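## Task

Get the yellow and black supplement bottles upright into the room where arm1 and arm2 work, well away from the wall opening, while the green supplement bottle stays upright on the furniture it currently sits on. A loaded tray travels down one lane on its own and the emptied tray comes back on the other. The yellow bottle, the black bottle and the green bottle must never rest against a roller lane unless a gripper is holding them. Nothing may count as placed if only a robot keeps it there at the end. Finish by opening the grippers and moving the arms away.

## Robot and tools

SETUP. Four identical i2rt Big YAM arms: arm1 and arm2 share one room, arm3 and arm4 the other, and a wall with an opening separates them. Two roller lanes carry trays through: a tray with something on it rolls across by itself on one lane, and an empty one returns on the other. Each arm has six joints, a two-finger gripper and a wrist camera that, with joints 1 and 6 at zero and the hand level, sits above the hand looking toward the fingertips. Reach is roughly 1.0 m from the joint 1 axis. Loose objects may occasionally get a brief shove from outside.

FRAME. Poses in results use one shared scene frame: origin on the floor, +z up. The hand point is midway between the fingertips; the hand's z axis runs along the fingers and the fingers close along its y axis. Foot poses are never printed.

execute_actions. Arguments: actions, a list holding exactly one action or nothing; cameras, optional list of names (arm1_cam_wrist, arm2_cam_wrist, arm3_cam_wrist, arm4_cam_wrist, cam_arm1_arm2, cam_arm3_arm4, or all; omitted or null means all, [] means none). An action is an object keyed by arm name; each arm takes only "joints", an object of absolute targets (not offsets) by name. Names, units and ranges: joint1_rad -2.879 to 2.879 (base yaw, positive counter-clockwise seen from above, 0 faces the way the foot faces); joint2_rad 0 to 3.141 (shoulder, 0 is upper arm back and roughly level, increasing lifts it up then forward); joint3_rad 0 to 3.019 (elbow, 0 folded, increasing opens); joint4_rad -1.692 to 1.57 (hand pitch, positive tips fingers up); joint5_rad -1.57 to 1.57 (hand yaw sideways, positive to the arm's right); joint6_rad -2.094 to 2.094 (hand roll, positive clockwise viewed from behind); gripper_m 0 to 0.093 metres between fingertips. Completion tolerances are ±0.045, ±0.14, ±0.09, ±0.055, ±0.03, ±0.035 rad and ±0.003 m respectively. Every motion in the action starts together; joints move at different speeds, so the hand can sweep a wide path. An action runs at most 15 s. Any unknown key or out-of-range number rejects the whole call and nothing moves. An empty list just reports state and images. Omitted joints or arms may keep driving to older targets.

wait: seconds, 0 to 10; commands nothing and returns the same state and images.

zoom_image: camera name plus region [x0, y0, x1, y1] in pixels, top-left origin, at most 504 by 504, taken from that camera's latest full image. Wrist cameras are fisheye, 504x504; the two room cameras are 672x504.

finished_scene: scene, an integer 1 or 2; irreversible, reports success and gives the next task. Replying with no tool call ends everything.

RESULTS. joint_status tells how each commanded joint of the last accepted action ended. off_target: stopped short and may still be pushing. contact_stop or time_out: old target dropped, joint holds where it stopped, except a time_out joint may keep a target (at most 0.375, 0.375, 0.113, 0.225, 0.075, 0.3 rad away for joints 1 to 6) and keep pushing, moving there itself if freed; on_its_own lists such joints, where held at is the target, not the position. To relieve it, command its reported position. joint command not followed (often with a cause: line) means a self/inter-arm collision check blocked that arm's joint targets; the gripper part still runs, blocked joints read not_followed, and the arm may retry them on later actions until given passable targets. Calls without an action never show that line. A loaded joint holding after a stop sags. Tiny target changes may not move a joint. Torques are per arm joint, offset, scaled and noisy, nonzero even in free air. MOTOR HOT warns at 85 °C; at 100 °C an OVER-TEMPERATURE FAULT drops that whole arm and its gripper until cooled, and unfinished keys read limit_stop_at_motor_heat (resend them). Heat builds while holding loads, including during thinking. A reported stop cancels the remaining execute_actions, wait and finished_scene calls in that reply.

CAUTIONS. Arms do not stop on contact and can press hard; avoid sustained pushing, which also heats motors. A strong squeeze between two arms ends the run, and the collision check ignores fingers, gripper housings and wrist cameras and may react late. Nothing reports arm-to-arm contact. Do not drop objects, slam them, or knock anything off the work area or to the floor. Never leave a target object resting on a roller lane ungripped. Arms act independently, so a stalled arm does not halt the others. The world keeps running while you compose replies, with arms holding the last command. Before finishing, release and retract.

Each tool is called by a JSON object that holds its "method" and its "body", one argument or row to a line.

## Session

{"method": "execute_actions", "body": {
  "actions": []
}}

Scene clock: 0.00 s.
Joint torques (N m, as the arm reports them, + toward a larger angle): no reading
arm1.joint_positions: joint1_rad=-0.638 joint2_rad=+0.286 joint3_rad=+1.478 joint4_rad=-1.198 joint5_rad=-0.069 joint6_rad=+0.167 gripper_m=+0.095
arm1.joint_status: not commanded
arm1.hand: x=-1.1003 y=-0.5433 z=+1.5144 quat_wxyz=(-0.593, +0.286, -0.646, -0.386) (m; scene frame)
arm2.joint_positions: joint1_rad=+0.527 joint2_rad=+0.365 joint3_rad=+1.641 joint4_rad=-1.257 joint5_rad=-0.082 joint6_rad=-0.162 gripper_m=+0.094
arm2.joint_status: not commanded
arm2.hand: x=-1.7652 y=+0.1567 z=+1.5768 quat_wxyz=(-0.697, +0.257, -0.650, -0.161) (m; scene frame)
arm3.joint_positions: joint1_rad=+0.061 joint2_rad=+0.582 joint3_rad=+1.434 joint4_rad=-1.471 joint5_rad=-0.020 joint6_rad=-0.617 gripper_m=+0.095
arm3.joint_status: not commanded
arm3.hand: x=+1.1815 y=-0.4072 z=+1.4632 quat_wxyz=(-0.403, +0.795, -0.396, -0.219) (m; scene frame)
arm4.joint_positions: joint1_rad=-0.224 joint2_rad=+0.307 joint3_rad=+1.586 joint4_rad=-1.226 joint5_rad=+0.002 joint6_rad=+0.762 gripper_m=+0.094
arm4.joint_status: not commanded
arm4.hand: x=+1.7161 y=+0.1327 z=+1.5795 quat_wxyz=(-0.199, -0.612, +0.316, +0.698) (m; scene frame)
pictures: arm1_cam_wrist, arm2_cam_wrist, arm3_cam_wrist, arm4_cam_wrist, cam_arm1_arm2, cam_arm3_arm4
Images, in order (width x height): arm1_cam_wrist 504x504, arm2_cam_wrist 504x504, arm3_cam_wrist 504x504, arm4_cam_wrist 504x504, cam_arm1_arm2 672x504, cam_arm3_arm4 672x504.

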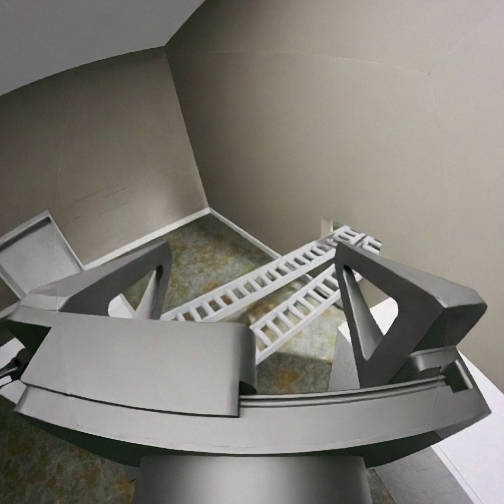

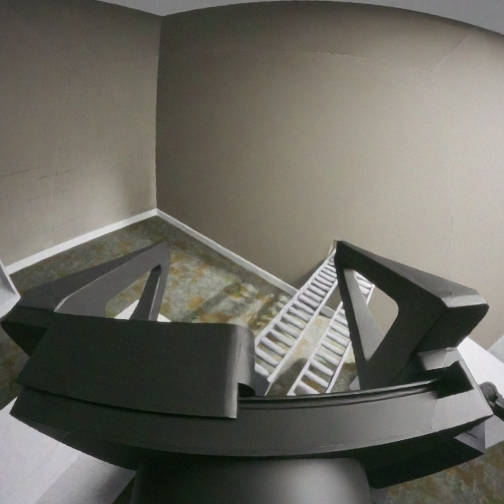

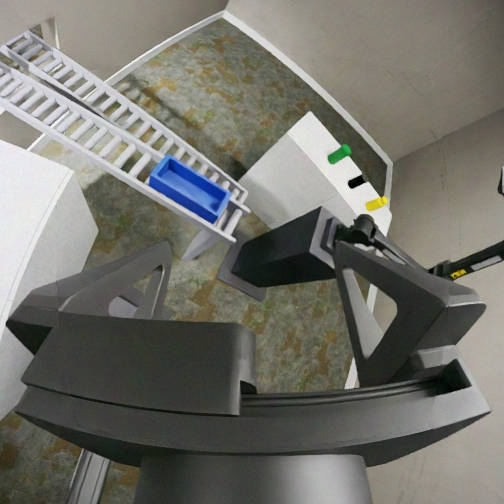

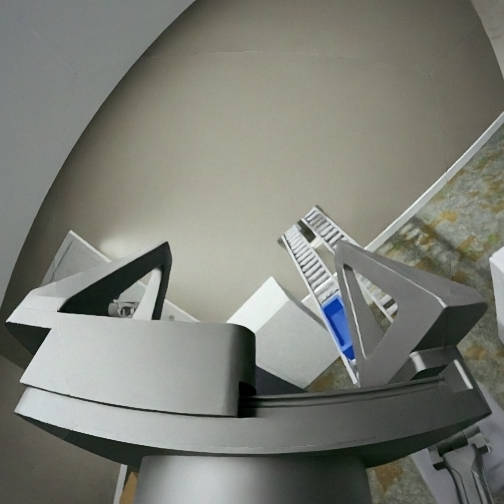

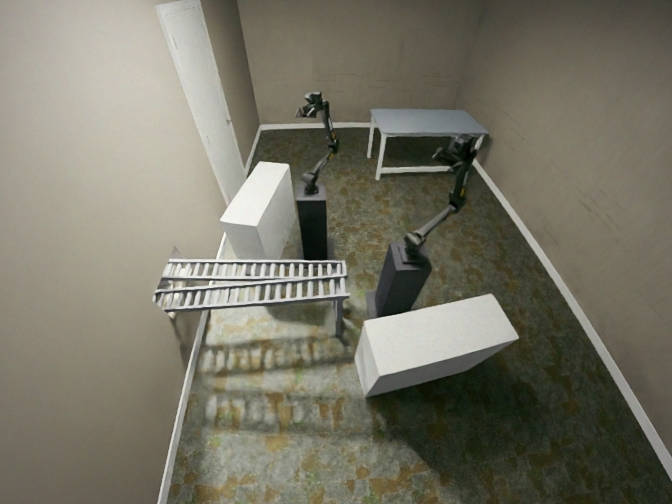

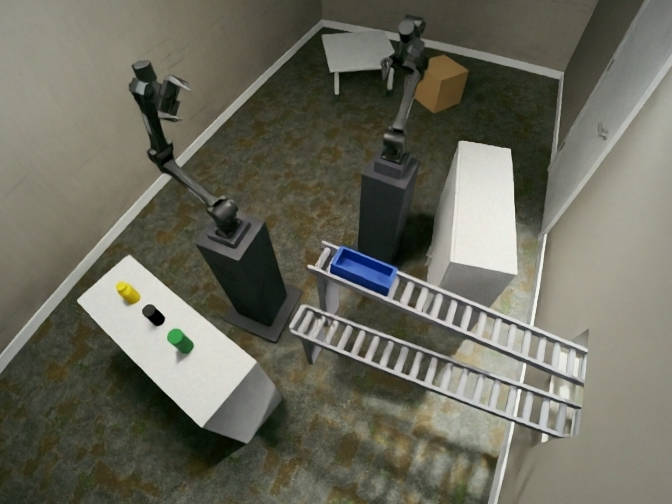

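{"method": "execute_actions", "body": {
  "actions": [
    {"arm3":{"joints":{"joint1_rad":0.38,"joint2_rad":2.2,"joint3_rad":1.66,"joint4_rad":-0.96,"joint5_rad":0,"joint6_rad":-1.24,"gripper_m":0.05}},"arm4":{"joints":{"joint1_rad":-1.7,"joint2_rad":1.0,"joint3_rad":1.3,"joint4_rad":-1.5,"joint5_rad":0,"joint6_rad":0}}}
  ],
  "cameras": ["arm3_cam_wrist","arm4_cam_wrist","cam_arm3_arm4"]
}}

Scene clock: 3.40 s.
Joint torques (N m, as the arm reports them, + toward a larger angle): arm1=[ 2.09  8.1   5.83  2.43 -0.15 -0.11] | arm2=[-0.88  8.32  5.71  1.27 -0.14  0.11] | arm3=[ -0.46 -16.77   7.62   0.32  -0.1   -0.16] | arm4=[-0.18 -4.95  8.78  0.26  0.08 -0.03]
arm1.joint_positions: joint1_rad=-0.638 joint2_rad=+0.286 joint3_rad=+1.478 joint4_rad=-1.198 joint5_rad=-0.069 joint6_rad=+0.167 gripper_m=+0.095
arm1.joint_status: not commanded
arm1.hand: x=-1.1003 y=-0.5433 z=+1.5144 quat_wxyz=(-0.593, +0.286, -0.646, -0.386) (m; scene frame)
arm2.joint_positions: joint1_rad=+0.527 joint2_rad=+0.365 joint3_rad=+1.641 joint4_rad=-1.257 joint5_rad=-0.082 joint6_rad=-0.162 gripper_m=+0.094
arm2.joint_status: not commanded
arm2.hand: x=-1.7652 y=+0.1567 z=+1.5768 quat_wxyz=(-0.697, +0.257, -0.650, -0.161) (m; scene frame)
arm3.joint_positions: joint1_rad=+0.375 joint2_rad=+2.202 joint3_rad=+1.649 joint4_rad=-0.963 joint5_rad=-0.001 joint6_rad=-1.229 gripper_m=+0.050
arm3.joint_status: all done
arm3.hand: x=+0.9851 y=+0.0047 z=+0.8733 quat_wxyz=(-0.028, +1.000, -0.006, -0.006) (m; scene frame)
arm4.joint_positions: joint1_rad=-1.696 joint2_rad=+1.010 joint3_rad=+1.282 joint4_rad=-1.490 joint5_rad=+0.000 joint6_rad=+0.009 gripper_m=+0.094
arm4.joint_status: all done
arm4.hand: x=+1.7861 y=+0.4565 z=+1.2531 quat_wxyz=(+0.133, -0.657, +0.732, +0.120) (m; scene frame)
pictures: arm3_cam_wrist, arm4_cam_wrist, cam_arm3_arm4
Images, in order (width x height): arm3_cam_wrist 504x504, arm4_cam_wrist 504x504, cam_arm3_arm4 672x504.

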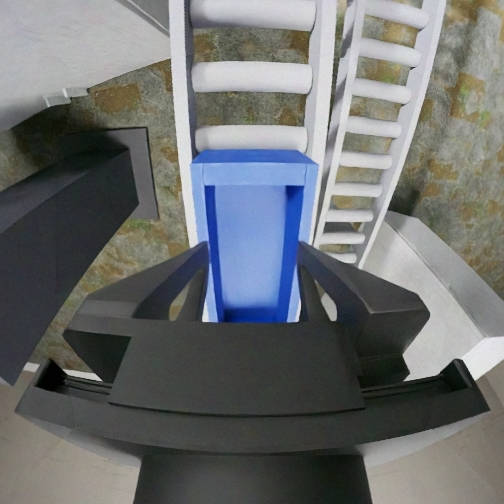

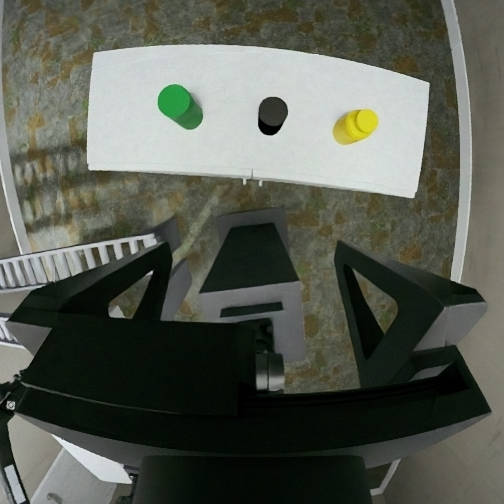

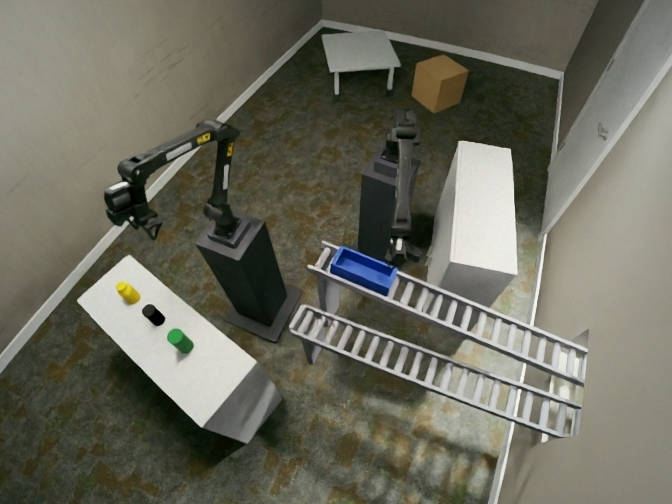

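{"method": "execute_actions", "body": {
  "actions": [
    {"arm3":{"joints":{"joint1_rad":0.56,"joint2_rad":2.34,"joint3_rad":1.83,"joint4_rad":-1.02,"joint5_rad":0.5,"joint6_rad":-1.05,"gripper_m":0.03}},"arm4":{"joints":{"joint1_rad":-1.77,"joint2_rad":1.775,"joint3_rad":1.335,"joint4_rad":-1.08}}}
  ],
  "cameras": ["arm3_cam_wrist","arm4_cam_wrist","cam_arm3_arm4"]
}}

Scene clock: 7.77 s.
Joint torques (N m, as the arm reports them, + toward a larger angle): arm1=[ 2.06  8.07  5.84  2.42 -0.15 -0.11] | arm2=[-0.69  8.64  5.68  1.3  -0.11  0.09] | arm3=[ -0.56 -18.32  10.77  -0.23   0.35   0.06] | arm4=[ -0.15 -16.15   8.46   0.37   0.08  -0.03]
arm1.joint_positions: joint1_rad=-0.638 joint2_rad=+0.286 joint3_rad=+1.478 joint4_rad=-1.198 joint5_rad=-0.069 joint6_rad=+0.167 gripper_m=+0.095
arm1.joint_status: not commanded
arm1.hand: x=-1.1003 y=-0.5433 z=+1.5144 quat_wxyz=(-0.593, +0.286, -0.646, -0.386) (m; scene frame)
arm2.joint_positions: joint1_rad=+0.527 joint2_rad=+0.365 joint3_rad=+1.641 joint4_rad=-1.257 joint5_rad=-0.082 joint6_rad=-0.162 gripper_m=+0.094
arm2.joint_status: not commanded
arm2.hand: x=-1.7652 y=+0.1567 z=+1.5768 quat_wxyz=(-0.697, +0.257, -0.650, -0.161) (m; scene frame)
arm3.joint_positions: joint1_rad=+0.556 joint2_rad=+2.346 joint3_rad=+1.770 joint4_rad=-1.012 joint5_rad=+0.498 joint6_rad=-1.061 gripper_m=+0.030
arm3.joint_status: all done
arm3.hand: x=+0.9453 y=+0.0094 z=+0.8436 quat_wxyz=(-0.115, +0.968, +0.002, +0.222) (m; scene frame)
arm4.joint_positions: joint1_rad=-1.767 joint2_rad=+1.790 joint3_rad=+1.307 joint4_rad=-1.090 joint5_rad=+0.000 joint6_rad=+0.009 gripper_m=+0.094
arm4.joint_status: all done
arm4.hand: x=+1.8399 y=+0.6302 z=+0.9575 quat_wxyz=(+0.002, -0.641, +0.767, +0.001) (m; scene frame)
pictures: arm3_cam_wrist, arm4_cam_wrist, cam_arm3_arm4
Images, in order (width x height): arm3_cam_wrist 504x504, arm4_cam_wrist 504x504, cam_arm3_arm4 672x504.

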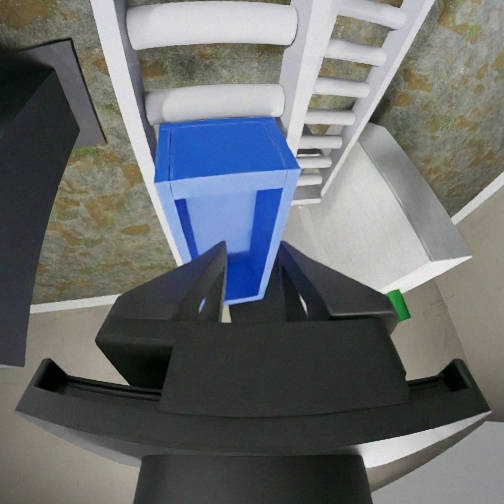

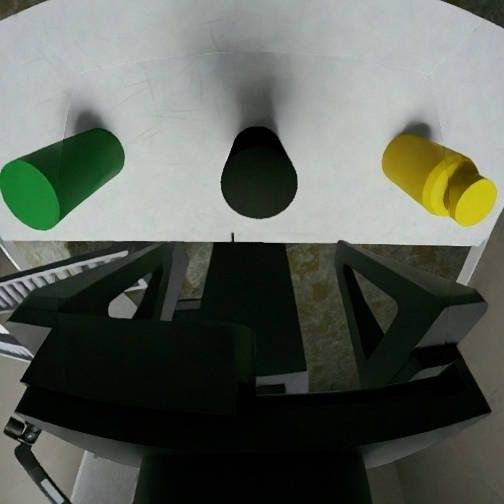

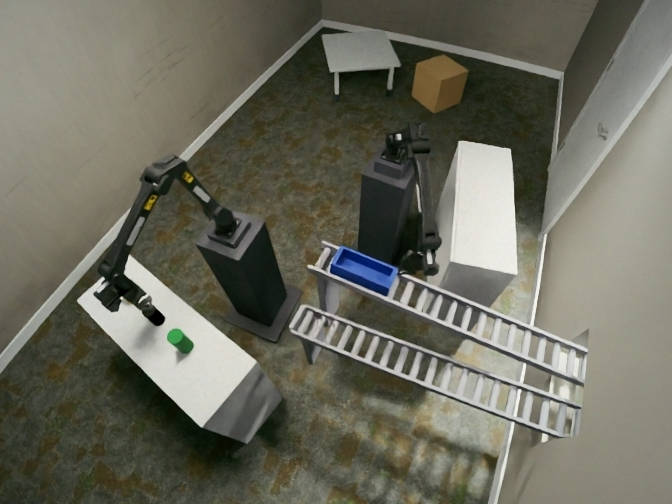

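{"method": "execute_actions", "body": {
  "actions": [
    {"arm3":{"joints":{"joint2_rad":2.49,"joint4_rad":-0.86}},"arm4":{"joints":{"joint1_rad":-1.78,"joint2_rad":1.94,"joint3_rad":1.25,"joint4_rad":-0.845}}}
  ],
  "cameras": ["arm3_cam_wrist","arm4_cam_wrist"]
}}

Scene clock: 9.77 s.
Joint torques (N m, as the arm reports them, + toward a larger angle): arm1=[ 2.1   8.11  5.84  2.41 -0.15 -0.11] | arm2=[-0.85  8.4   5.72  1.29 -0.13  0.09] | arm3=[ -0.54 -20.3    8.68   0.39   0.35   0.06] | arm4=[ -0.82 -17.12   6.06   0.43   0.08  -0.03]
arm1.joint_positions: joint1_rad=-0.638 joint2_rad=+0.286 joint3_rad=+1.478 joint4_rad=-1.198 joint5_rad=-0.069 joint6_rad=+0.167 gripper_m=+0.095
arm1.joint_status: not commanded
arm1.hand: x=-1.1003 y=-0.5433 z=+1.5144 quat_wxyz=(-0.593, +0.286, -0.646, -0.386) (m; scene frame)
arm2.joint_positions: joint1_rad=+0.527 joint2_rad=+0.365 joint3_rad=+1.641 joint4_rad=-1.257 joint5_rad=-0.082 joint6_rad=-0.162 gripper_m=+0.094
arm2.joint_status: not commanded
arm2.hand: x=-1.7652 y=+0.1567 z=+1.5768 quat_wxyz=(-0.697, +0.257, -0.650, -0.161) (m; scene frame)
arm3.joint_positions: joint1_rad=+0.556 joint2_rad=+2.509 joint3_rad=+1.792 joint4_rad=-0.869 joint5_rad=+0.499 joint6_rad=-1.060 gripper_m=+0.030
arm3.joint_status: all done
arm3.hand: x=+0.9458 y=+0.0100 z=+0.7470 quat_wxyz=(-0.116, +0.968, +0.002, +0.222) (m; scene frame)
arm4.joint_positions: joint1_rad=-1.769 joint2_rad=+1.958 joint3_rad=+1.241 joint4_rad=-0.857 joint5_rad=+0.000 joint6_rad=+0.009 gripper_m=+0.094
arm4.joint_status: all done
arm4.hand: x=+1.8425 y=+0.6376 z=+0.8542 quat_wxyz=(+0.002, -0.640, +0.768, +0.001) (m; scene frame)
pictures: arm3_cam_wrist, arm4_cam_wrist
Images, in order (width x height): arm3_cam_wrist 504x504, arm4_cam_wrist 504x504.

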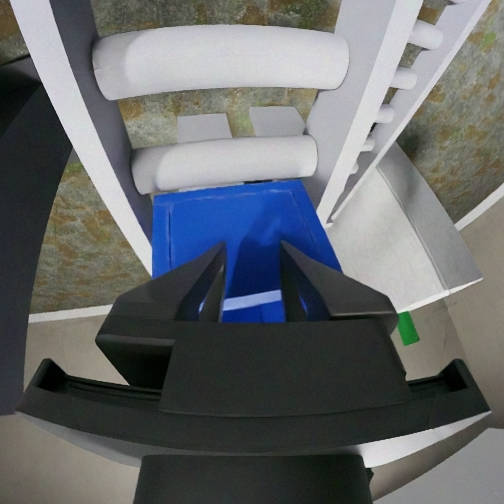

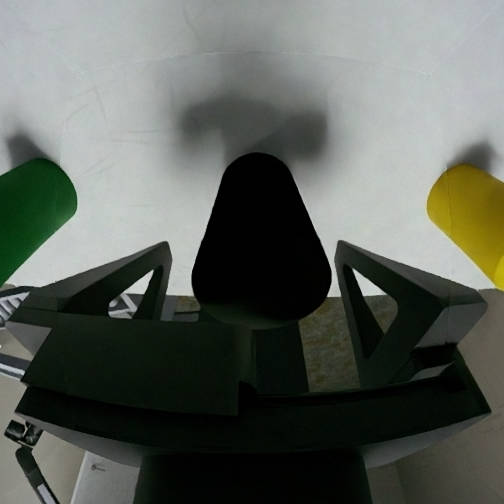

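{"method": "execute_actions", "body": {
  "actions": [
    {"arm4":{"joints":{"gripper_m":0.03}}}
  ],
  "cameras": []
}}

{"method": "execute_actions", "body": {
  "actions": [
    {"arm4":{"joints":{"joint2_rad":1.65,"joint3_rad":1.5,"joint4_rad":-1.38}}}
  ],
  "cameras": []
}}

{"method": "execute_actions", "body": {
  "actions": [
    {"arm4":{"joints":{"joint1_rad":0.152,"joint6_rad":0.18,"joint2_rad":2.0,"joint3_rad":2.01,"joint4_rad":-1.54}}}
  ],
  "cameras": []
}}

{"method": "execute_actions", "body": {
  "actions": [
    {"arm4":{"joints":{"joint2_rad":2.235,"joint4_rad":-1.28}}}
  ],
  "cameras": ["arm4_cam_wrist","cam_arm3_arm4"]
}}

Scene clock: 11.83 s.
Joint torques (N m, as the arm reports them, + toward a larger angle): arm1=[ 2.09  8.12  5.82  2.42 -0.15 -0.11] | arm2=[-0.69  8.5   5.72  1.26 -0.13  0.1 ] | arm3=[ -0.51 -19.98   8.62   0.4    0.35   0.06] | arm4=[ -0.71 -17.6    6.04   0.39   0.08  -0.03]
arm1.joint_positions: joint1_rad=-0.638 joint2_rad=+0.286 joint3_rad=+1.478 joint4_rad=-1.198 joint5_rad=-0.069 joint6_rad=+0.167 gripper_m=+0.095
arm1.joint_status: not commanded
arm1.hand: x=-1.1003 y=-0.5433 z=+1.5144 quat_wxyz=(-0.593, +0.286, -0.646, -0.386) (m; scene frame)
arm2.joint_positions: joint1_rad=+0.527 joint2_rad=+0.365 joint3_rad=+1.641 joint4_rad=-1.257 joint5_rad=-0.082 joint6_rad=-0.162 gripper_m=+0.094
arm2.joint_status: not commanded
arm2.hand: x=-1.7652 y=+0.1567 z=+1.5768 quat_wxyz=(-0.697, +0.257, -0.650, -0.161) (m; scene frame)
arm3.joint_positions: joint1_rad=+0.556 joint2_rad=+2.509 joint3_rad=+1.792 joint4_rad=-0.869 joint5_rad=+0.499 joint6_rad=-1.060 gripper_m=+0.030
arm3.joint_status: not commanded
arm3.hand: x=+0.9458 y=+0.0100 z=+0.7470 quat_wxyz=(-0.116, +0.968, +0.002, +0.222) (m; scene frame)
arm4.joint_positions: joint1_rad=-1.770 joint2_rad=+1.958 joint3_rad=+1.241 joint4_rad=-0.856 joint5_rad=+0.000 joint6_rad=+0.008 gripper_m=+0.058
arm4.joint_status: gripper_m off_target (ended at +0.058, target +0.030)
arm4.hand: x=+1.8429 y=+0.6377 z=+0.8542 quat_wxyz=(+0.003, -0.640, +0.768, +0.002) (m; scene frame)
pictures: none
No camera images: the call's "cameras" was empty. Leave "cameras" out to get every camera's image.

Scene clock: 13.30 s.
Joint torques (N m, as the arm reports them, + toward a larger angle): arm1=[ 2.09  8.06  5.83  2.41 -0.15 -0.11] | arm2=[-0.73  8.42  5.66  1.25 -0.11  0.08] | arm3=[ -0.58 -19.85   8.59   0.4    0.35   0.06] | arm4=[ -0.73 -14.7    8.15  -0.42   0.09  -0.03]
arm1.joint_positions: joint1_rad=-0.638 joint2_rad=+0.286 joint3_rad=+1.478 joint4_rad=-1.198 joint5_rad=-0.069 joint6_rad=+0.167 gripper_m=+0.095
arm1.joint_status: not commanded
arm1.hand: x=-1.1003 y=-0.5433 z=+1.5144 quat_wxyz=(-0.593, +0.286, -0.646, -0.386) (m; scene frame)
arm2.joint_positions: joint1_rad=+0.527 joint2_rad=+0.365 joint3_rad=+1.641 joint4_rad=-1.257 joint5_rad=-0.082 joint6_rad=-0.162 gripper_m=+0.094
arm2.joint_status: not commanded
arm2.hand: x=-1.7652 y=+0.1567 z=+1.5768 quat_wxyz=(-0.697, +0.257, -0.650, -0.161) (m; scene frame)
arm3.joint_positions: joint1_rad=+0.556 joint2_rad=+2.509 joint3_rad=+1.792 joint4_rad=-0.869 joint5_rad=+0.499 joint6_rad=-1.060 gripper_m=+0.030
arm3.joint_status: not commanded
arm3.hand: x=+0.9458 y=+0.0100 z=+0.7470 quat_wxyz=(-0.116, +0.968, +0.002, +0.222) (m; scene frame)
arm4.joint_positions: joint1_rad=-1.770 joint2_rad=+1.658 joint3_rad=+1.485 joint4_rad=-1.371 joint5_rad=+0.000 joint6_rad=+0.008 gripper_m=+0.058
arm4.joint_status: all done
arm4.hand: x=+1.8406 y=+0.6262 z=+1.0854 quat_wxyz=(+0.014, -0.640, +0.768, +0.011) (m; scene frame)
pictures: none
No camera images: the call's "cameras" was empty. Leave "cameras" out to get every camera's image.

Scene clock: 15.53 s.
Joint torques (N m, as the arm reports them, + toward a larger angle): arm1=[ 2.08  8.08  5.82  2.41 -0.15 -0.11] | arm2=[-0.87  8.6   5.68  1.28 -0.12  0.1 ] | arm3=[ -0.53 -19.84   8.59   0.4    0.35   0.06] | arm4=[ -0.84 -23.27   9.55  -0.53   0.21   0.11]
arm1.joint_positions: joint1_rad=-0.638 joint2_rad=+0.286 joint3_rad=+1.478 joint4_rad=-1.198 joint5_rad=-0.069 joint6_rad=+0.167 gripper_m=+0.095
arm1.joint_status: not commanded
arm1.hand: x=-1.1003 y=-0.5433 z=+1.5144 quat_wxyz=(-0.593, +0.286, -0.646, -0.386) (m; scene frame)
arm2.joint_positions: joint1_rad=+0.527 joint2_rad=+0.365 joint3_rad=+1.641 joint4_rad=-1.257 joint5_rad=-0.082 joint6_rad=-0.162 gripper_m=+0.094
arm2.joint_status: not commanded
arm2.hand: x=-1.7652 y=+0.1567 z=+1.5768 quat_wxyz=(-0.697, +0.257, -0.650, -0.161) (m; scene frame)
arm3.joint_positions: joint1_rad=+0.556 joint2_rad=+2.509 joint3_rad=+1.792 joint4_rad=-0.869 joint5_rad=+0.499 joint6_rad=-1.060 gripper_m=+0.030
arm3.joint_status: not commanded
arm3.hand: x=+0.9458 y=+0.0100 z=+0.7470 quat_wxyz=(-0.116, +0.968, +0.002, +0.222) (m; scene frame)
arm4.joint_positions: joint1_rad=+0.159 joint2_rad=+2.043 joint3_rad=+1.976 joint4_rad=-1.529 joint5_rad=-0.003 joint6_rad=+0.171 gripper_m=+0.058
arm4.joint_status: all done
arm4.hand: x=+1.1346 y=+0.0127 z=+1.0545 quat_wxyz=(+0.005, -1.000, -0.007, -0.014) (m; scene frame)
pictures: none
No camera images: the call's "cameras" was empty. Leave "cameras" out to get every camera's image.

Scene clock: 16.83 s.
Joint torques (N m, as the arm reports them, + toward a larger angle): arm1=[ 2.09  8.09  5.84  2.42 -0.15 -0.11] | arm2=[-0.89  8.58  5.71  1.24 -0.12  0.09] | arm3=[ -0.54 -19.91   8.59   0.39   0.35   0.06] | arm4=[ -0.69 -25.45   9.14   0.33   0.2    0.11]
arm1.joint_positions: joint1_rad=-0.638 joint2_rad=+0.286 joint3_rad=+1.478 joint4_rad=-1.198 joint5_rad=-0.069 joint6_rad=+0.167 gripper_m=+0.095
arm1.joint_status: not commanded
arm1.hand: x=-1.1003 y=-0.5433 z=+1.5144 quat_wxyz=(-0.593, +0.286, -0.646, -0.386) (m; scene frame)
arm2.joint_positions: joint1_rad=+0.527 joint2_rad=+0.365 joint3_rad=+1.641 joint4_rad=-1.257 joint5_rad=-0.082 joint6_rad=-0.162 gripper_m=+0.094
arm2.joint_status: not commanded
arm2.hand: x=-1.7652 y=+0.1567 z=+1.5768 quat_wxyz=(-0.697, +0.257, -0.650, -0.161) (m; scene frame)
arm3.joint_positions: joint1_rad=+0.556 joint2_rad=+2.509 joint3_rad=+1.792 joint4_rad=-0.869 joint5_rad=+0.499 joint6_rad=-1.060 gripper_m=+0.030
arm3.joint_status: not commanded
arm3.hand: x=+0.9458 y=+0.0100 z=+0.7470 quat_wxyz=(-0.116, +0.968, +0.002, +0.222) (m; scene frame)
arm4.joint_positions: joint1_rad=+0.159 joint2_rad=+2.273 joint3_rad=+1.977 joint4_rad=-1.290 joint5_rad=-0.003 joint6_rad=+0.171 gripper_m=+0.058
arm4.joint_status: all done
arm4.hand: x=+1.0853 y=+0.0045 z=+0.9074 quat_wxyz=(+0.004, -1.000, -0.007, -0.009) (m; scene frame)
pictures: arm4_cam_wrist, cam_arm3_arm4
Images, in order (width x height): arm4_cam_wrist 504x504, cam_arm3_arm4 672x504.

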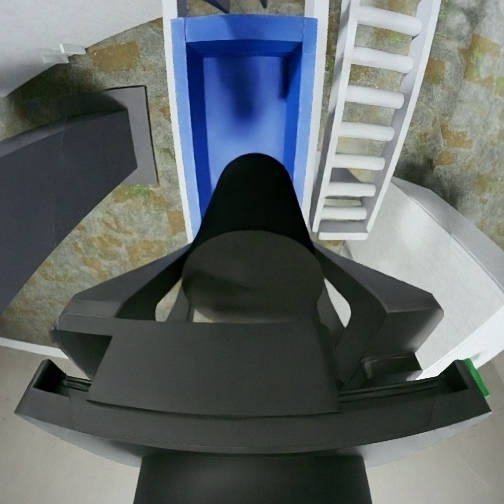

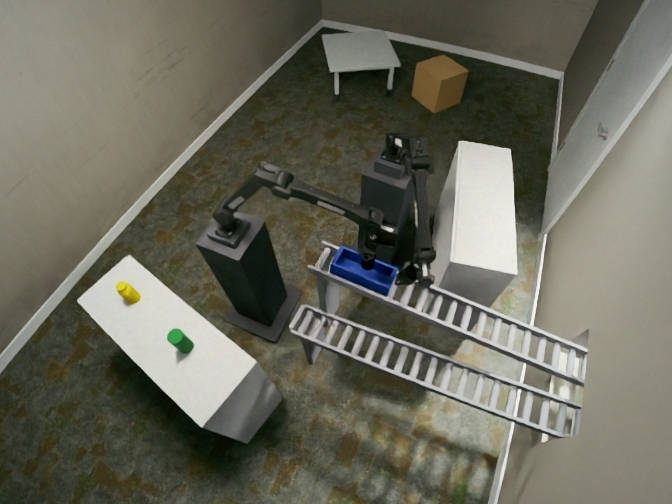

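{"method": "execute_actions", "body": {
  "actions": [
    {"arm4":{"joints":{"joint1_rad":0.175,"joint2_rad":2.39,"joint4_rad":-1.15}}}
  ],
  "cameras": ["arm4_cam_wrist","cam_arm3_arm4"]
}}

Scene clock: 18.40 s.
Joint torques (N m, as the arm reports them, + toward a larger angle): arm1=[ 2.1   8.09  5.83  2.42 -0.15 -0.1 ] | arm2=[-0.73  8.51  5.72  1.24 -0.12  0.1 ] | arm3=[ -0.54 -19.88   8.59   0.4    0.35   0.06] | arm4=[  0.82 -24.86   8.75   0.24   0.2    0.11]
arm1.joint_positions: joint1_rad=-0.638 joint2_rad=+0.286 joint3_rad=+1.478 joint4_rad=-1.198 joint5_rad=-0.069 joint6_rad=+0.167 gripper_m=+0.095
arm1.joint_status: not commanded
arm1.hand: x=-1.1003 y=-0.5433 z=+1.5144 quat_wxyz=(-0.593, +0.286, -0.646, -0.386) (m; scene frame)
arm2.joint_positions: joint1_rad=+0.527 joint2_rad=+0.365 joint3_rad=+1.641 joint4_rad=-1.257 joint5_rad=-0.082 joint6_rad=-0.162 gripper_m=+0.094
arm2.joint_status: not commanded
arm2.hand: x=-1.7652 y=+0.1567 z=+1.5768 quat_wxyz=(-0.697, +0.257, -0.650, -0.161) (m; scene frame)
arm3.joint_positions: joint1_rad=+0.556 joint2_rad=+2.509 joint3_rad=+1.792 joint4_rad=-0.869 joint5_rad=+0.499 joint6_rad=-1.060 gripper_m=+0.030
arm3.joint_status: not commanded
arm3.hand: x=+0.9458 y=+0.0100 z=+0.7470 quat_wxyz=(-0.116, +0.968, +0.002, +0.222) (m; scene frame)
arm4.joint_positions: joint1_rad=+0.165 joint2_rad=+2.417 joint3_rad=+1.977 joint4_rad=-1.159 joint5_rad=-0.003 joint6_rad=+0.171 gripper_m=+0.058
arm4.joint_status: all done
arm4.hand: x=+1.0775 y=-0.0005 z=+0.8109 quat_wxyz=(+0.005, -1.000, -0.010, -0.015) (m; scene frame)
pictures: arm4_cam_wrist, cam_arm3_arm4
Images, in order (width x height): arm4_cam_wrist 504x504, cam_arm3_arm4 672x504.

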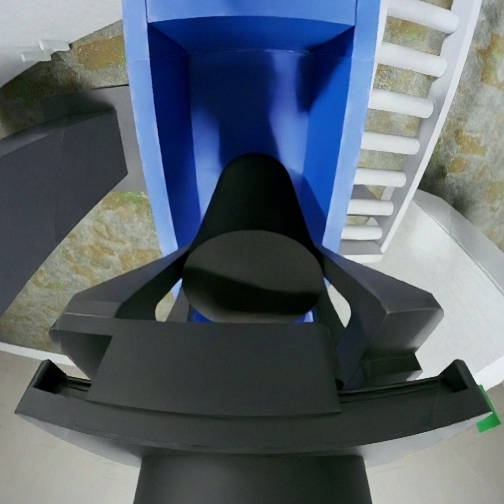

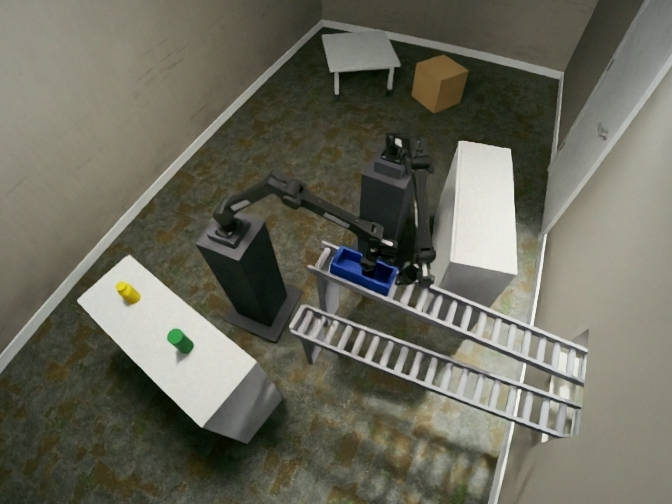

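{"method": "execute_actions", "body": {
  "actions": [
    {"arm4":{"joints":{"joint2_rad":2.425,"joint4_rad":-1.07}}}
  ],
  "cameras": []
}}

{"method": "execute_actions", "body": {
  "actions": [
    {"arm4":{"joints":{"gripper_m":0.074}}}
  ],
  "cameras": ["arm4_cam_wrist"]
}}

{"method": "execute_actions", "body": {
  "actions": [
    {"arm4":{"joints":{"joint2_rad":2.1,"joint4_rad":-1.4}}}
  ],
  "cameras": ["arm4_cam_wrist"]
}}

{"method": "execute_actions", "body": {
  "actions": [
    {"arm4":{"joints":{"joint1_rad":-2.12,"joint2_rad":1.8,"joint3_rad":1.46,"joint4_rad":-1.2,"joint6_rad":0,"gripper_m":0.093}}}
  ],
  "cameras": ["arm4_cam_wrist","cam_arm3_arm4"]
}}

Scene clock: 24.30 s.
Joint torques (N m, as the arm reports them, + toward a larger angle): arm1=[ 2.14  8.13  5.82  2.42 -0.15 -0.11] | arm2=[-0.84  8.46  5.69  1.18 -0.12  0.08] | arm3=[ -0.57 -19.92   8.58   0.41   0.35   0.06] | arm4=[  0.81 -22.55   8.84   0.52   0.2    0.11]
arm1.joint_positions: joint1_rad=-0.638 joint2_rad=+0.286 joint3_rad=+1.478 joint4_rad=-1.198 joint5_rad=-0.069 joint6_rad=+0.167 gripper_m=+0.095
arm1.joint_status: not commanded
arm1.hand: x=-1.1003 y=-0.5433 z=+1.5144 quat_wxyz=(-0.593, +0.286, -0.646, -0.386) (m; scene frame)
arm2.joint_positions: joint1_rad=+0.527 joint2_rad=+0.365 joint3_rad=+1.641 joint4_rad=-1.257 joint5_rad=-0.082 joint6_rad=-0.162 gripper_m=+0.094
arm2.joint_status: not commanded
arm2.hand: x=-1.7652 y=+0.1567 z=+1.5768 quat_wxyz=(-0.697, +0.257, -0.650, -0.161) (m; scene frame)
arm3.joint_positions: joint1_rad=+0.556 joint2_rad=+2.509 joint3_rad=+1.792 joint4_rad=-0.869 joint5_rad=+0.499 joint6_rad=-1.060 gripper_m=+0.030
arm3.joint_status: not commanded
arm3.hand: x=+0.9458 y=+0.0100 z=+0.7470 quat_wxyz=(-0.116, +0.968, +0.002, +0.222) (m; scene frame)
arm4.joint_positions: joint1_rad=+0.165 joint2_rad=+2.417 joint3_rad=+1.977 joint4_rad=-1.082 joint5_rad=-0.003 joint6_rad=+0.171 gripper_m=+0.058
arm4.joint_status: all done
arm4.hand: x=+1.0589 y=-0.0041 z=+0.8110 quat_wxyz=(-0.002, -1.000, -0.010, +0.022) (m; scene frame)
pictures: none
No camera images: the call's "cameras" was empty. Leave "cameras" out to get every camera's image.

Scene clock: 25.10 s.
Joint torques (N m, as the arm reports them, + toward a larger angle): arm1=[ 2.08  8.13  5.83  2.41 -0.15 -0.11] | arm2=[-0.93  8.81  5.62  1.25 -0.12  0.09] | arm3=[ -0.75 -19.84   8.58   0.36   0.42   0.07] | arm4=[  0.81 -22.27   8.92   0.5    0.21   0.11]
arm1.joint_positions: joint1_rad=-0.638 joint2_rad=+0.286 joint3_rad=+1.478 joint4_rad=-1.198 joint5_rad=-0.069 joint6_rad=+0.167 gripper_m=+0.095
arm1.joint_status: not commanded
arm1.hand: x=-1.1003 y=-0.5433 z=+1.5144 quat_wxyz=(-0.593, +0.286, -0.646, -0.386) (m; scene frame)
arm2.joint_positions: joint1_rad=+0.527 joint2_rad=+0.365 joint3_rad=+1.641 joint4_rad=-1.257 joint5_rad=-0.082 joint6_rad=-0.162 gripper_m=+0.094
arm2.joint_status: not commanded
arm2.hand: x=-1.7652 y=+0.1567 z=+1.5768 quat_wxyz=(-0.697, +0.257, -0.650, -0.161) (m; scene frame)
arm3.joint_positions: joint1_rad=+0.556 joint2_rad=+2.509 joint3_rad=+1.792 joint4_rad=-0.869 joint5_rad=+0.498 joint6_rad=-1.060 gripper_m=+0.030
arm3.joint_status: not commanded
arm3.hand: x=+0.9454 y=+0.0099 z=+0.7469 quat_wxyz=(-0.116, +0.968, +0.002, +0.221) (m; scene frame)
arm4.joint_positions: joint1_rad=+0.165 joint2_rad=+2.417 joint3_rad=+1.977 joint4_rad=-1.082 joint5_rad=-0.002 joint6_rad=+0.171 gripper_m=+0.074
arm4.joint_status: all done
arm4.hand: x=+1.0587 y=-0.0041 z=+0.8110 quat_wxyz=(-0.002, -1.000, -0.010, +0.023) (m; scene frame)
pictures: arm4_cam_wrist
Images, in order (width x height): arm4_cam_wrist 504x504.

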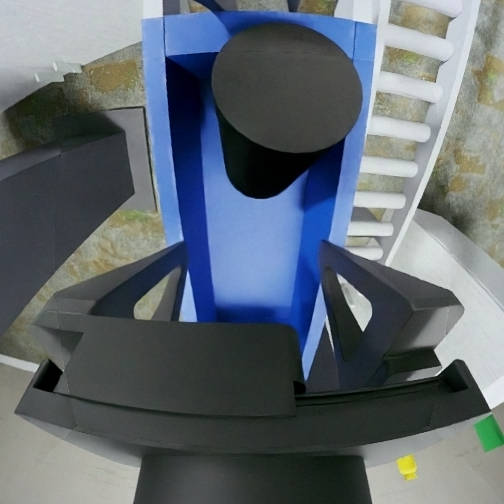

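Scene clock: 26.60 s.
Joint torques (N m, as the arm reports them, + toward a larger angle): arm1=[ 2.09  8.11  5.84  2.42 -0.15 -0.11] | arm2=[-0.75  8.52  5.69  1.25 -0.14  0.09] | arm3=[ -0.63 -19.89   8.6    0.37   0.39   0.06] | arm4=[  0.78 -20.09   8.44  -0.31   0.19   0.11]
arm1.joint_positions: joint1_rad=-0.638 joint2_rad=+0.286 joint3_rad=+1.478 joint4_rad=-1.198 joint5_rad=-0.069 joint6_rad=+0.167 gripper_m=+0.095
arm1.joint_status: not commanded
arm1.hand: x=-1.1003 y=-0.5433 z=+1.5144 quat_wxyz=(-0.593, +0.286, -0.646, -0.386) (m; scene frame)
arm2.joint_positions: joint1_rad=+0.527 joint2_rad=+0.365 joint3_rad=+1.641 joint4_rad=-1.257 joint5_rad=-0.082 joint6_rad=-0.162 gripper_m=+0.094
arm2.joint_status: not commanded
arm2.hand: x=-1.7652 y=+0.1567 z=+1.5768 quat_wxyz=(-0.697, +0.257, -0.650, -0.161) (m; scene frame)
arm3.joint_positions: joint1_rad=+0.556 joint2_rad=+2.509 joint3_rad=+1.792 joint4_rad=-0.869 joint5_rad=+0.498 joint6_rad=-1.060 gripper_m=+0.030
arm3.joint_status: not commanded
arm3.hand: x=+0.9454 y=+0.0099 z=+0.7469 quat_wxyz=(-0.116, +0.968, +0.002, +0.221) (m; scene frame)
arm4.joint_positions: joint1_rad=+0.165 joint2_rad=+2.093 joint3_rad=+1.996 joint4_rad=-1.390 joint5_rad=-0.002 joint6_rad=+0.171 gripper_m=+0.074
arm4.joint_status: all done
arm4.hand: x=+1.0954 y=+0.0014 z=+1.0316 quat_wxyz=(-0.005, -0.999, -0.010, +0.040) (m; scene frame)
pictures: arm4_cam_wrist
Images, in order (width x height): arm4_cam_wrist 504x504.

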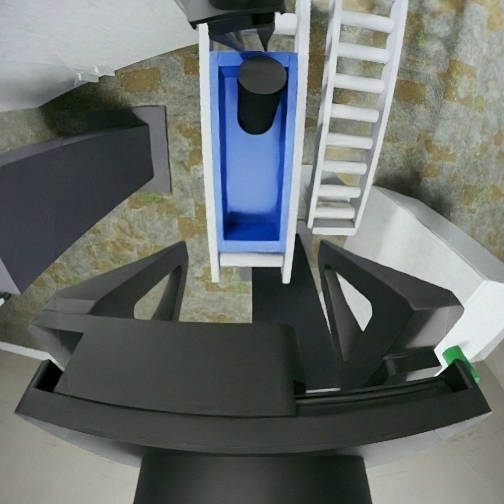

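Scene clock: 28.80 s.
Joint torques (N m, as the arm reports them, + toward a larger angle): arm1=[ 2.08  8.08  5.83  2.41 -0.15 -0.11] | arm2=[-0.81  8.35  5.63  1.25 -0.13  0.09] | arm3=[ -0.59 -19.87   8.6    0.37   0.4    0.06] | arm4=[  0.89 -16.44   6.56   0.01   0.04  -0.03]
arm1.joint_positions: joint1_rad=-0.638 joint2_rad=+0.286 joint3_rad=+1.478 joint4_rad=-1.198 joint5_rad=-0.069 joint6_rad=+0.167 gripper_m=+0.095
arm1.joint_status: not commanded
arm1.hand: x=-1.1003 y=-0.5433 z=+1.5144 quat_wxyz=(-0.593, +0.286, -0.646, -0.386) (m; scene frame)
arm2.joint_positions: joint1_rad=+0.527 joint2_rad=+0.365 joint3_rad=+1.641 joint4_rad=-1.257 joint5_rad=-0.082 joint6_rad=-0.162 gripper_m=+0.094
arm2.joint_status: not commanded
arm2.hand: x=-1.7652 y=+0.1567 z=+1.5768 quat_wxyz=(-0.697, +0.257, -0.650, -0.161) (m; scene frame)
arm3.joint_positions: joint1_rad=+0.556 joint2_rad=+2.509 joint3_rad=+1.792 joint4_rad=-0.869 joint5_rad=+0.498 joint6_rad=-1.060 gripper_m=+0.030
arm3.joint_status: not commanded
arm3.hand: x=+0.9454 y=+0.0099 z=+0.7469 quat_wxyz=(-0.116, +0.968, +0.002, +0.221) (m; scene frame)
arm4.joint_positions: joint1_rad=-2.128 joint2_rad=+1.809 joint3_rad=+1.465 joint4_rad=-1.200 joint5_rad=+0.001 joint6_rad=+0.009 gripper_m=+0.093
arm4.joint_status: all done
arm4.hand: x=+2.0293 y=+0.5972 z=+1.0032 quat_wxyz=(+0.015, -0.493, +0.870, +0.009) (m; scene frame)
pictures: arm4_cam_wrist, cam_arm3_arm4
Images, in order (width x height): arm4_cam_wrist 504x504, cam_arm3_arm4 672x504.

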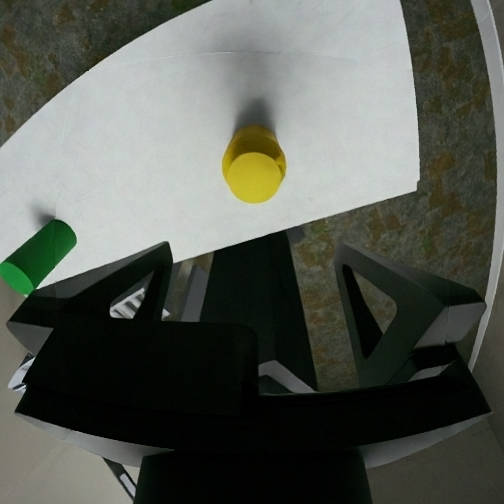

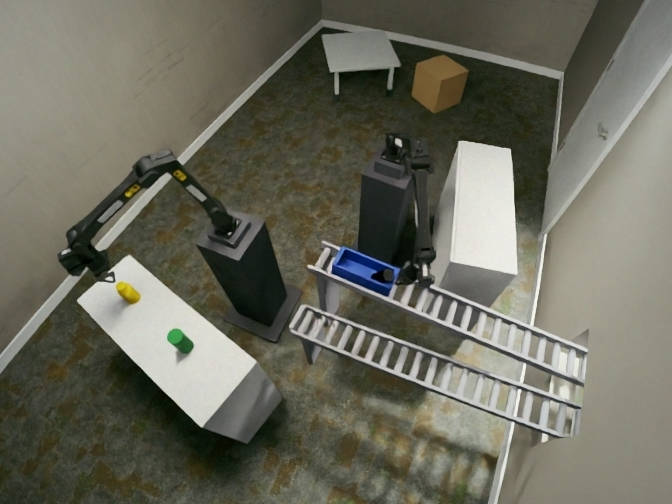

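{"method": "execute_actions", "body": {
  "actions": [
    {"arm4":{"joints":{"joint2_rad":2.012,"joint3_rad":1.365,"joint4_rad":-0.882}}}
  ],
  "cameras": ["arm4_cam_wrist"]
}}

Scene clock: 30.60 s.
Joint torques (N m, as the arm reports them, + toward a larger angle): arm1=[ 2.1   8.12  5.82  2.41 -0.15 -0.11] | arm2=[-0.96  8.42  5.66  1.32 -0.12  0.1 ] | arm3=[ -0.61 -19.9    8.59   0.37   0.39   0.06] | arm4=[  0.89 -18.78   6.46   0.4    0.05  -0.03]
arm1.joint_positions: joint1_rad=-0.638 joint2_rad=+0.286 joint3_rad=+1.478 joint4_rad=-1.198 joint5_rad=-0.069 joint6_rad=+0.167 gripper_m=+0.095
arm1.joint_status: not commanded
arm1.hand: x=-1.1003 y=-0.5433 z=+1.5144 quat_wxyz=(-0.593, +0.286, -0.646, -0.386) (m; scene frame)
arm2.joint_positions: joint1_rad=+0.527 joint2_rad=+0.365 joint3_rad=+1.641 joint4_rad=-1.257 joint5_rad=-0.082 joint6_rad=-0.162 gripper_m=+0.094
arm2.joint_status: not commanded
arm2.hand: x=-1.7652 y=+0.1567 z=+1.5768 quat_wxyz=(-0.697, +0.257, -0.650, -0.161) (m; scene frame)
arm3.joint_positions: joint1_rad=+0.556 joint2_rad=+2.509 joint3_rad=+1.792 joint4_rad=-0.869 joint5_rad=+0.498 joint6_rad=-1.060 gripper_m=+0.030
arm3.joint_status: not commanded
arm3.hand: x=+0.9454 y=+0.0099 z=+0.7469 quat_wxyz=(-0.116, +0.968, +0.002, +0.221) (m; scene frame)
arm4.joint_positions: joint1_rad=-2.128 joint2_rad=+2.034 joint3_rad=+1.353 joint4_rad=-0.894 joint5_rad=+0.001 joint6_rad=+0.009 gripper_m=+0.093
arm4.joint_status: all done
arm4.hand: x=+2.0317 y=+0.6018 z=+0.8479 quat_wxyz=(+0.001, -0.493, +0.870, +0.001) (m; scene frame)
pictures: arm4_cam_wrist
Images, in order (width x height): arm4_cam_wrist 504x504.

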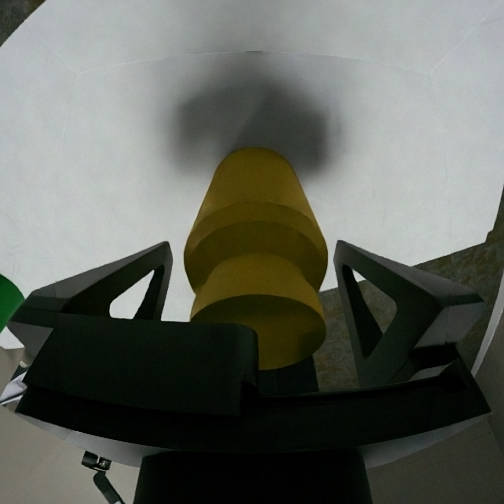

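{"method": "execute_actions", "body": {
  "actions": [
    {"arm4":{"joints":{"gripper_m":0.04}}}
  ],
  "cameras": []
}}

{"method": "execute_actions", "body": {
  "actions": [
    {"arm4":{"joints":{"joint2_rad":1.8,"joint3_rad":1.67,"joint4_rad":-1.4}}}
  ],
  "cameras": []
}}

{"method": "execute_actions", "body": {
  "actions": [
    {"arm4":{"joints":{"joint1_rad":0.175,"joint6_rad":0.21}}}
  ],
  "cameras": []
}}

{"method": "execute_actions", "body": {
  "actions": [
    {"arm4":{"joints":{"joint2_rad":2.07,"joint4_rad":-1.11}}}
  ],
  "cameras": ["arm4_cam_wrist","cam_arm3_arm4"]
}}

Scene clock: 32.33 s.
Joint torques (N m, as the arm reports them, + toward a larger angle): arm1=[ 2.15  8.12  5.83  2.42 -0.16 -0.11] | arm2=[-0.84  8.43  5.65  1.28 -0.12  0.09] | arm3=[ -0.59 -19.86   8.6    0.38   0.39   0.06] | arm4=[  0.96 -19.07   6.44   0.36   0.05  -0.03]
arm1.joint_positions: joint1_rad=-0.638 joint2_rad=+0.286 joint3_rad=+1.478 joint4_rad=-1.198 joint5_rad=-0.069 joint6_rad=+0.167 gripper_m=+0.095
arm1.joint_status: not commanded
arm1.hand: x=-1.1003 y=-0.5433 z=+1.5144 quat_wxyz=(-0.593, +0.286, -0.646, -0.386) (m; scene frame)
arm2.joint_positions: joint1_rad=+0.527 joint2_rad=+0.365 joint3_rad=+1.641 joint4_rad=-1.257 joint5_rad=-0.082 joint6_rad=-0.162 gripper_m=+0.094
arm2.joint_status: not commanded
arm2.hand: x=-1.7652 y=+0.1567 z=+1.5768 quat_wxyz=(-0.697, +0.257, -0.650, -0.161) (m; scene frame)
arm3.joint_positions: joint1_rad=+0.556 joint2_rad=+2.509 joint3_rad=+1.792 joint4_rad=-0.869 joint5_rad=+0.498 joint6_rad=-1.060 gripper_m=+0.030
arm3.joint_status: not commanded
arm3.hand: x=+0.9454 y=+0.0099 z=+0.7469 quat_wxyz=(-0.116, +0.968, +0.002, +0.221) (m; scene frame)
arm4.joint_positions: joint1_rad=-2.128 joint2_rad=+2.034 joint3_rad=+1.353 joint4_rad=-0.893 joint5_rad=+0.001 joint6_rad=+0.009 gripper_m=+0.064
arm4.joint_status: gripper_m off_target (ended at +0.064, target +0.040)
arm4.hand: x=+2.0318 y=+0.6021 z=+0.8479 quat_wxyz=(+0.002, -0.493, +0.870, +0.001) (m; scene frame)
pictures: none
No camera images: the call's "cameras" was empty. Leave "cameras" out to get every camera's image.

Scene clock: 33.73 s.
Joint torques (N m, as the arm reports them, + toward a larger angle): arm1=[ 2.08  8.09  5.83  2.41 -0.15 -0.11] | arm2=[-0.82  8.51  5.68  1.27 -0.14  0.1 ] | arm3=[ -0.61 -19.84   8.59   0.37   0.4    0.06] | arm4=[  0.89 -16.99   8.55  -0.36   0.05  -0.03]
arm1.joint_positions: joint1_rad=-0.638 joint2_rad=+0.286 joint3_rad=+1.478 joint4_rad=-1.198 joint5_rad=-0.069 joint6_rad=+0.167 gripper_m=+0.095
arm1.joint_status: not commanded
arm1.hand: x=-1.1003 y=-0.5433 z=+1.5144 quat_wxyz=(-0.593, +0.286, -0.646, -0.386) (m; scene frame)
arm2.joint_positions: joint1_rad=+0.527 joint2_rad=+0.365 joint3_rad=+1.641 joint4_rad=-1.257 joint5_rad=-0.082 joint6_rad=-0.162 gripper_m=+0.094
arm2.joint_status: not commanded
arm2.hand: x=-1.7652 y=+0.1567 z=+1.5768 quat_wxyz=(-0.697, +0.257, -0.650, -0.161) (m; scene frame)
arm3.joint_positions: joint1_rad=+0.556 joint2_rad=+2.509 joint3_rad=+1.792 joint4_rad=-0.869 joint5_rad=+0.498 joint6_rad=-1.060 gripper_m=+0.030
arm3.joint_status: not commanded
arm3.hand: x=+0.9454 y=+0.0099 z=+0.7469 quat_wxyz=(-0.116, +0.968, +0.002, +0.221) (m; scene frame)
arm4.joint_positions: joint1_rad=-2.128 joint2_rad=+1.807 joint3_rad=+1.651 joint4_rad=-1.391 joint5_rad=+0.001 joint6_rad=+0.009 gripper_m=+0.064
arm4.joint_status: all done
arm4.hand: x=+2.0373 y=+0.6106 z=+1.0731 quat_wxyz=(+0.013, -0.493, +0.870, +0.008) (m; scene frame)
pictures: none
No camera images: the call's "cameras" was empty. Leave "cameras" out to get every camera's image.

Scene clock: 36.07 s.
Joint torques (N m, as the arm reports them, + toward a larger angle): arm1=[ 2.09  8.09  5.82  2.41 -0.15 -0.11] | arm2=[-0.79  8.39  5.66  1.27 -0.11  0.1 ] | arm3=[ -0.58 -19.92   8.59   0.37   0.4    0.06] | arm4=[ -0.82 -17.5    8.55  -0.41   0.2    0.12]
arm1.joint_positions: joint1_rad=-0.638 joint2_rad=+0.286 joint3_rad=+1.478 joint4_rad=-1.198 joint5_rad=-0.069 joint6_rad=+0.167 gripper_m=+0.095
arm1.joint_status: not commanded
arm1.hand: x=-1.1003 y=-0.5433 z=+1.5144 quat_wxyz=(-0.593, +0.286, -0.646, -0.386) (m; scene frame)
arm2.joint_positions: joint1_rad=+0.527 joint2_rad=+0.365 joint3_rad=+1.641 joint4_rad=-1.257 joint5_rad=-0.082 joint6_rad=-0.162 gripper_m=+0.094
arm2.joint_status: not commanded
arm2.hand: x=-1.7652 y=+0.1567 z=+1.5768 quat_wxyz=(-0.697, +0.257, -0.650, -0.161) (m; scene frame)
arm3.joint_positions: joint1_rad=+0.556 joint2_rad=+2.509 joint3_rad=+1.792 joint4_rad=-0.869 joint5_rad=+0.498 joint6_rad=-1.060 gripper_m=+0.030
arm3.joint_status: not commanded
arm3.hand: x=+0.9454 y=+0.0099 z=+0.7469 quat_wxyz=(-0.116, +0.968, +0.002, +0.221) (m; scene frame)
arm4.joint_positions: joint1_rad=+0.184 joint2_rad=+1.811 joint3_rad=+1.651 joint4_rad=-1.391 joint5_rad=-0.003 joint6_rad=+0.201 gripper_m=+0.064
arm4.joint_status: all done
arm4.hand: x=+1.2059 y=+0.0121 z=+1.0645 quat_wxyz=(+0.001, -1.000, -0.005, +0.008) (m; scene frame)
pictures: none
No camera images: the call's "cameras" was empty. Leave "cameras" out to get every camera's image.

Scene clock: 37.40 s.
Joint torques (N m, as the arm reports them, + toward a larger angle): arm1=[ 2.09  8.09  5.82  2.41 -0.15 -0.11] | arm2=[-0.91  8.44  5.65  1.22 -0.13  0.1 ] | arm3=[ -0.58 -19.89   8.61   0.38   0.39   0.06] | arm4=[ -0.76 -22.06   8.08   0.28   0.2    0.11]
arm1.joint_positions: joint1_rad=-0.638 joint2_rad=+0.286 joint3_rad=+1.478 joint4_rad=-1.198 joint5_rad=-0.069 joint6_rad=+0.167 gripper_m=+0.095
arm1.joint_status: not commanded
arm1.hand: x=-1.1003 y=-0.5433 z=+1.5144 quat_wxyz=(-0.593, +0.286, -0.646, -0.386) (m; scene frame)
arm2.joint_positions: joint1_rad=+0.527 joint2_rad=+0.365 joint3_rad=+1.641 joint4_rad=-1.257 joint5_rad=-0.082 joint6_rad=-0.162 gripper_m=+0.094
arm2.joint_status: not commanded
arm2.hand: x=-1.7652 y=+0.1567 z=+1.5768 quat_wxyz=(-0.697, +0.257, -0.650, -0.161) (m; scene frame)
arm3.joint_positions: joint1_rad=+0.556 joint2_rad=+2.509 joint3_rad=+1.792 joint4_rad=-0.869 joint5_rad=+0.498 joint6_rad=-1.060 gripper_m=+0.030
arm3.joint_status: not commanded
arm3.hand: x=+0.9454 y=+0.0099 z=+0.7469 quat_wxyz=(-0.116, +0.968, +0.002, +0.221) (m; scene frame)
arm4.joint_positions: joint1_rad=+0.184 joint2_rad=+2.107 joint3_rad=+1.646 joint4_rad=-1.119 joint5_rad=-0.002 joint6_rad=+0.201 gripper_m=+0.064
arm4.joint_status: all done
arm4.hand: x=+1.1539 y=+0.0023 z=+0.8942 quat_wxyz=(+0.004, -1.000, -0.004, -0.006) (m; scene frame)
pictures: arm4_cam_wrist, cam_arm3_arm4
Images, in order (width x height): arm4_cam_wrist 504x504, cam_arm3_arm4 672x504.

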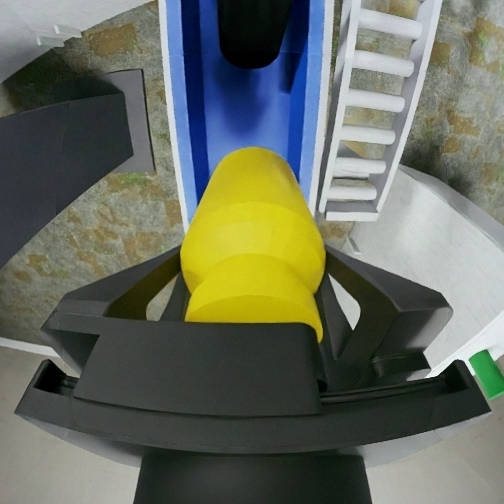

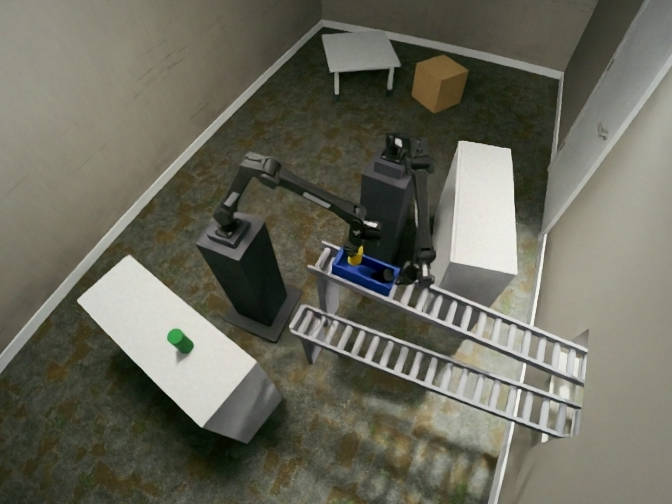

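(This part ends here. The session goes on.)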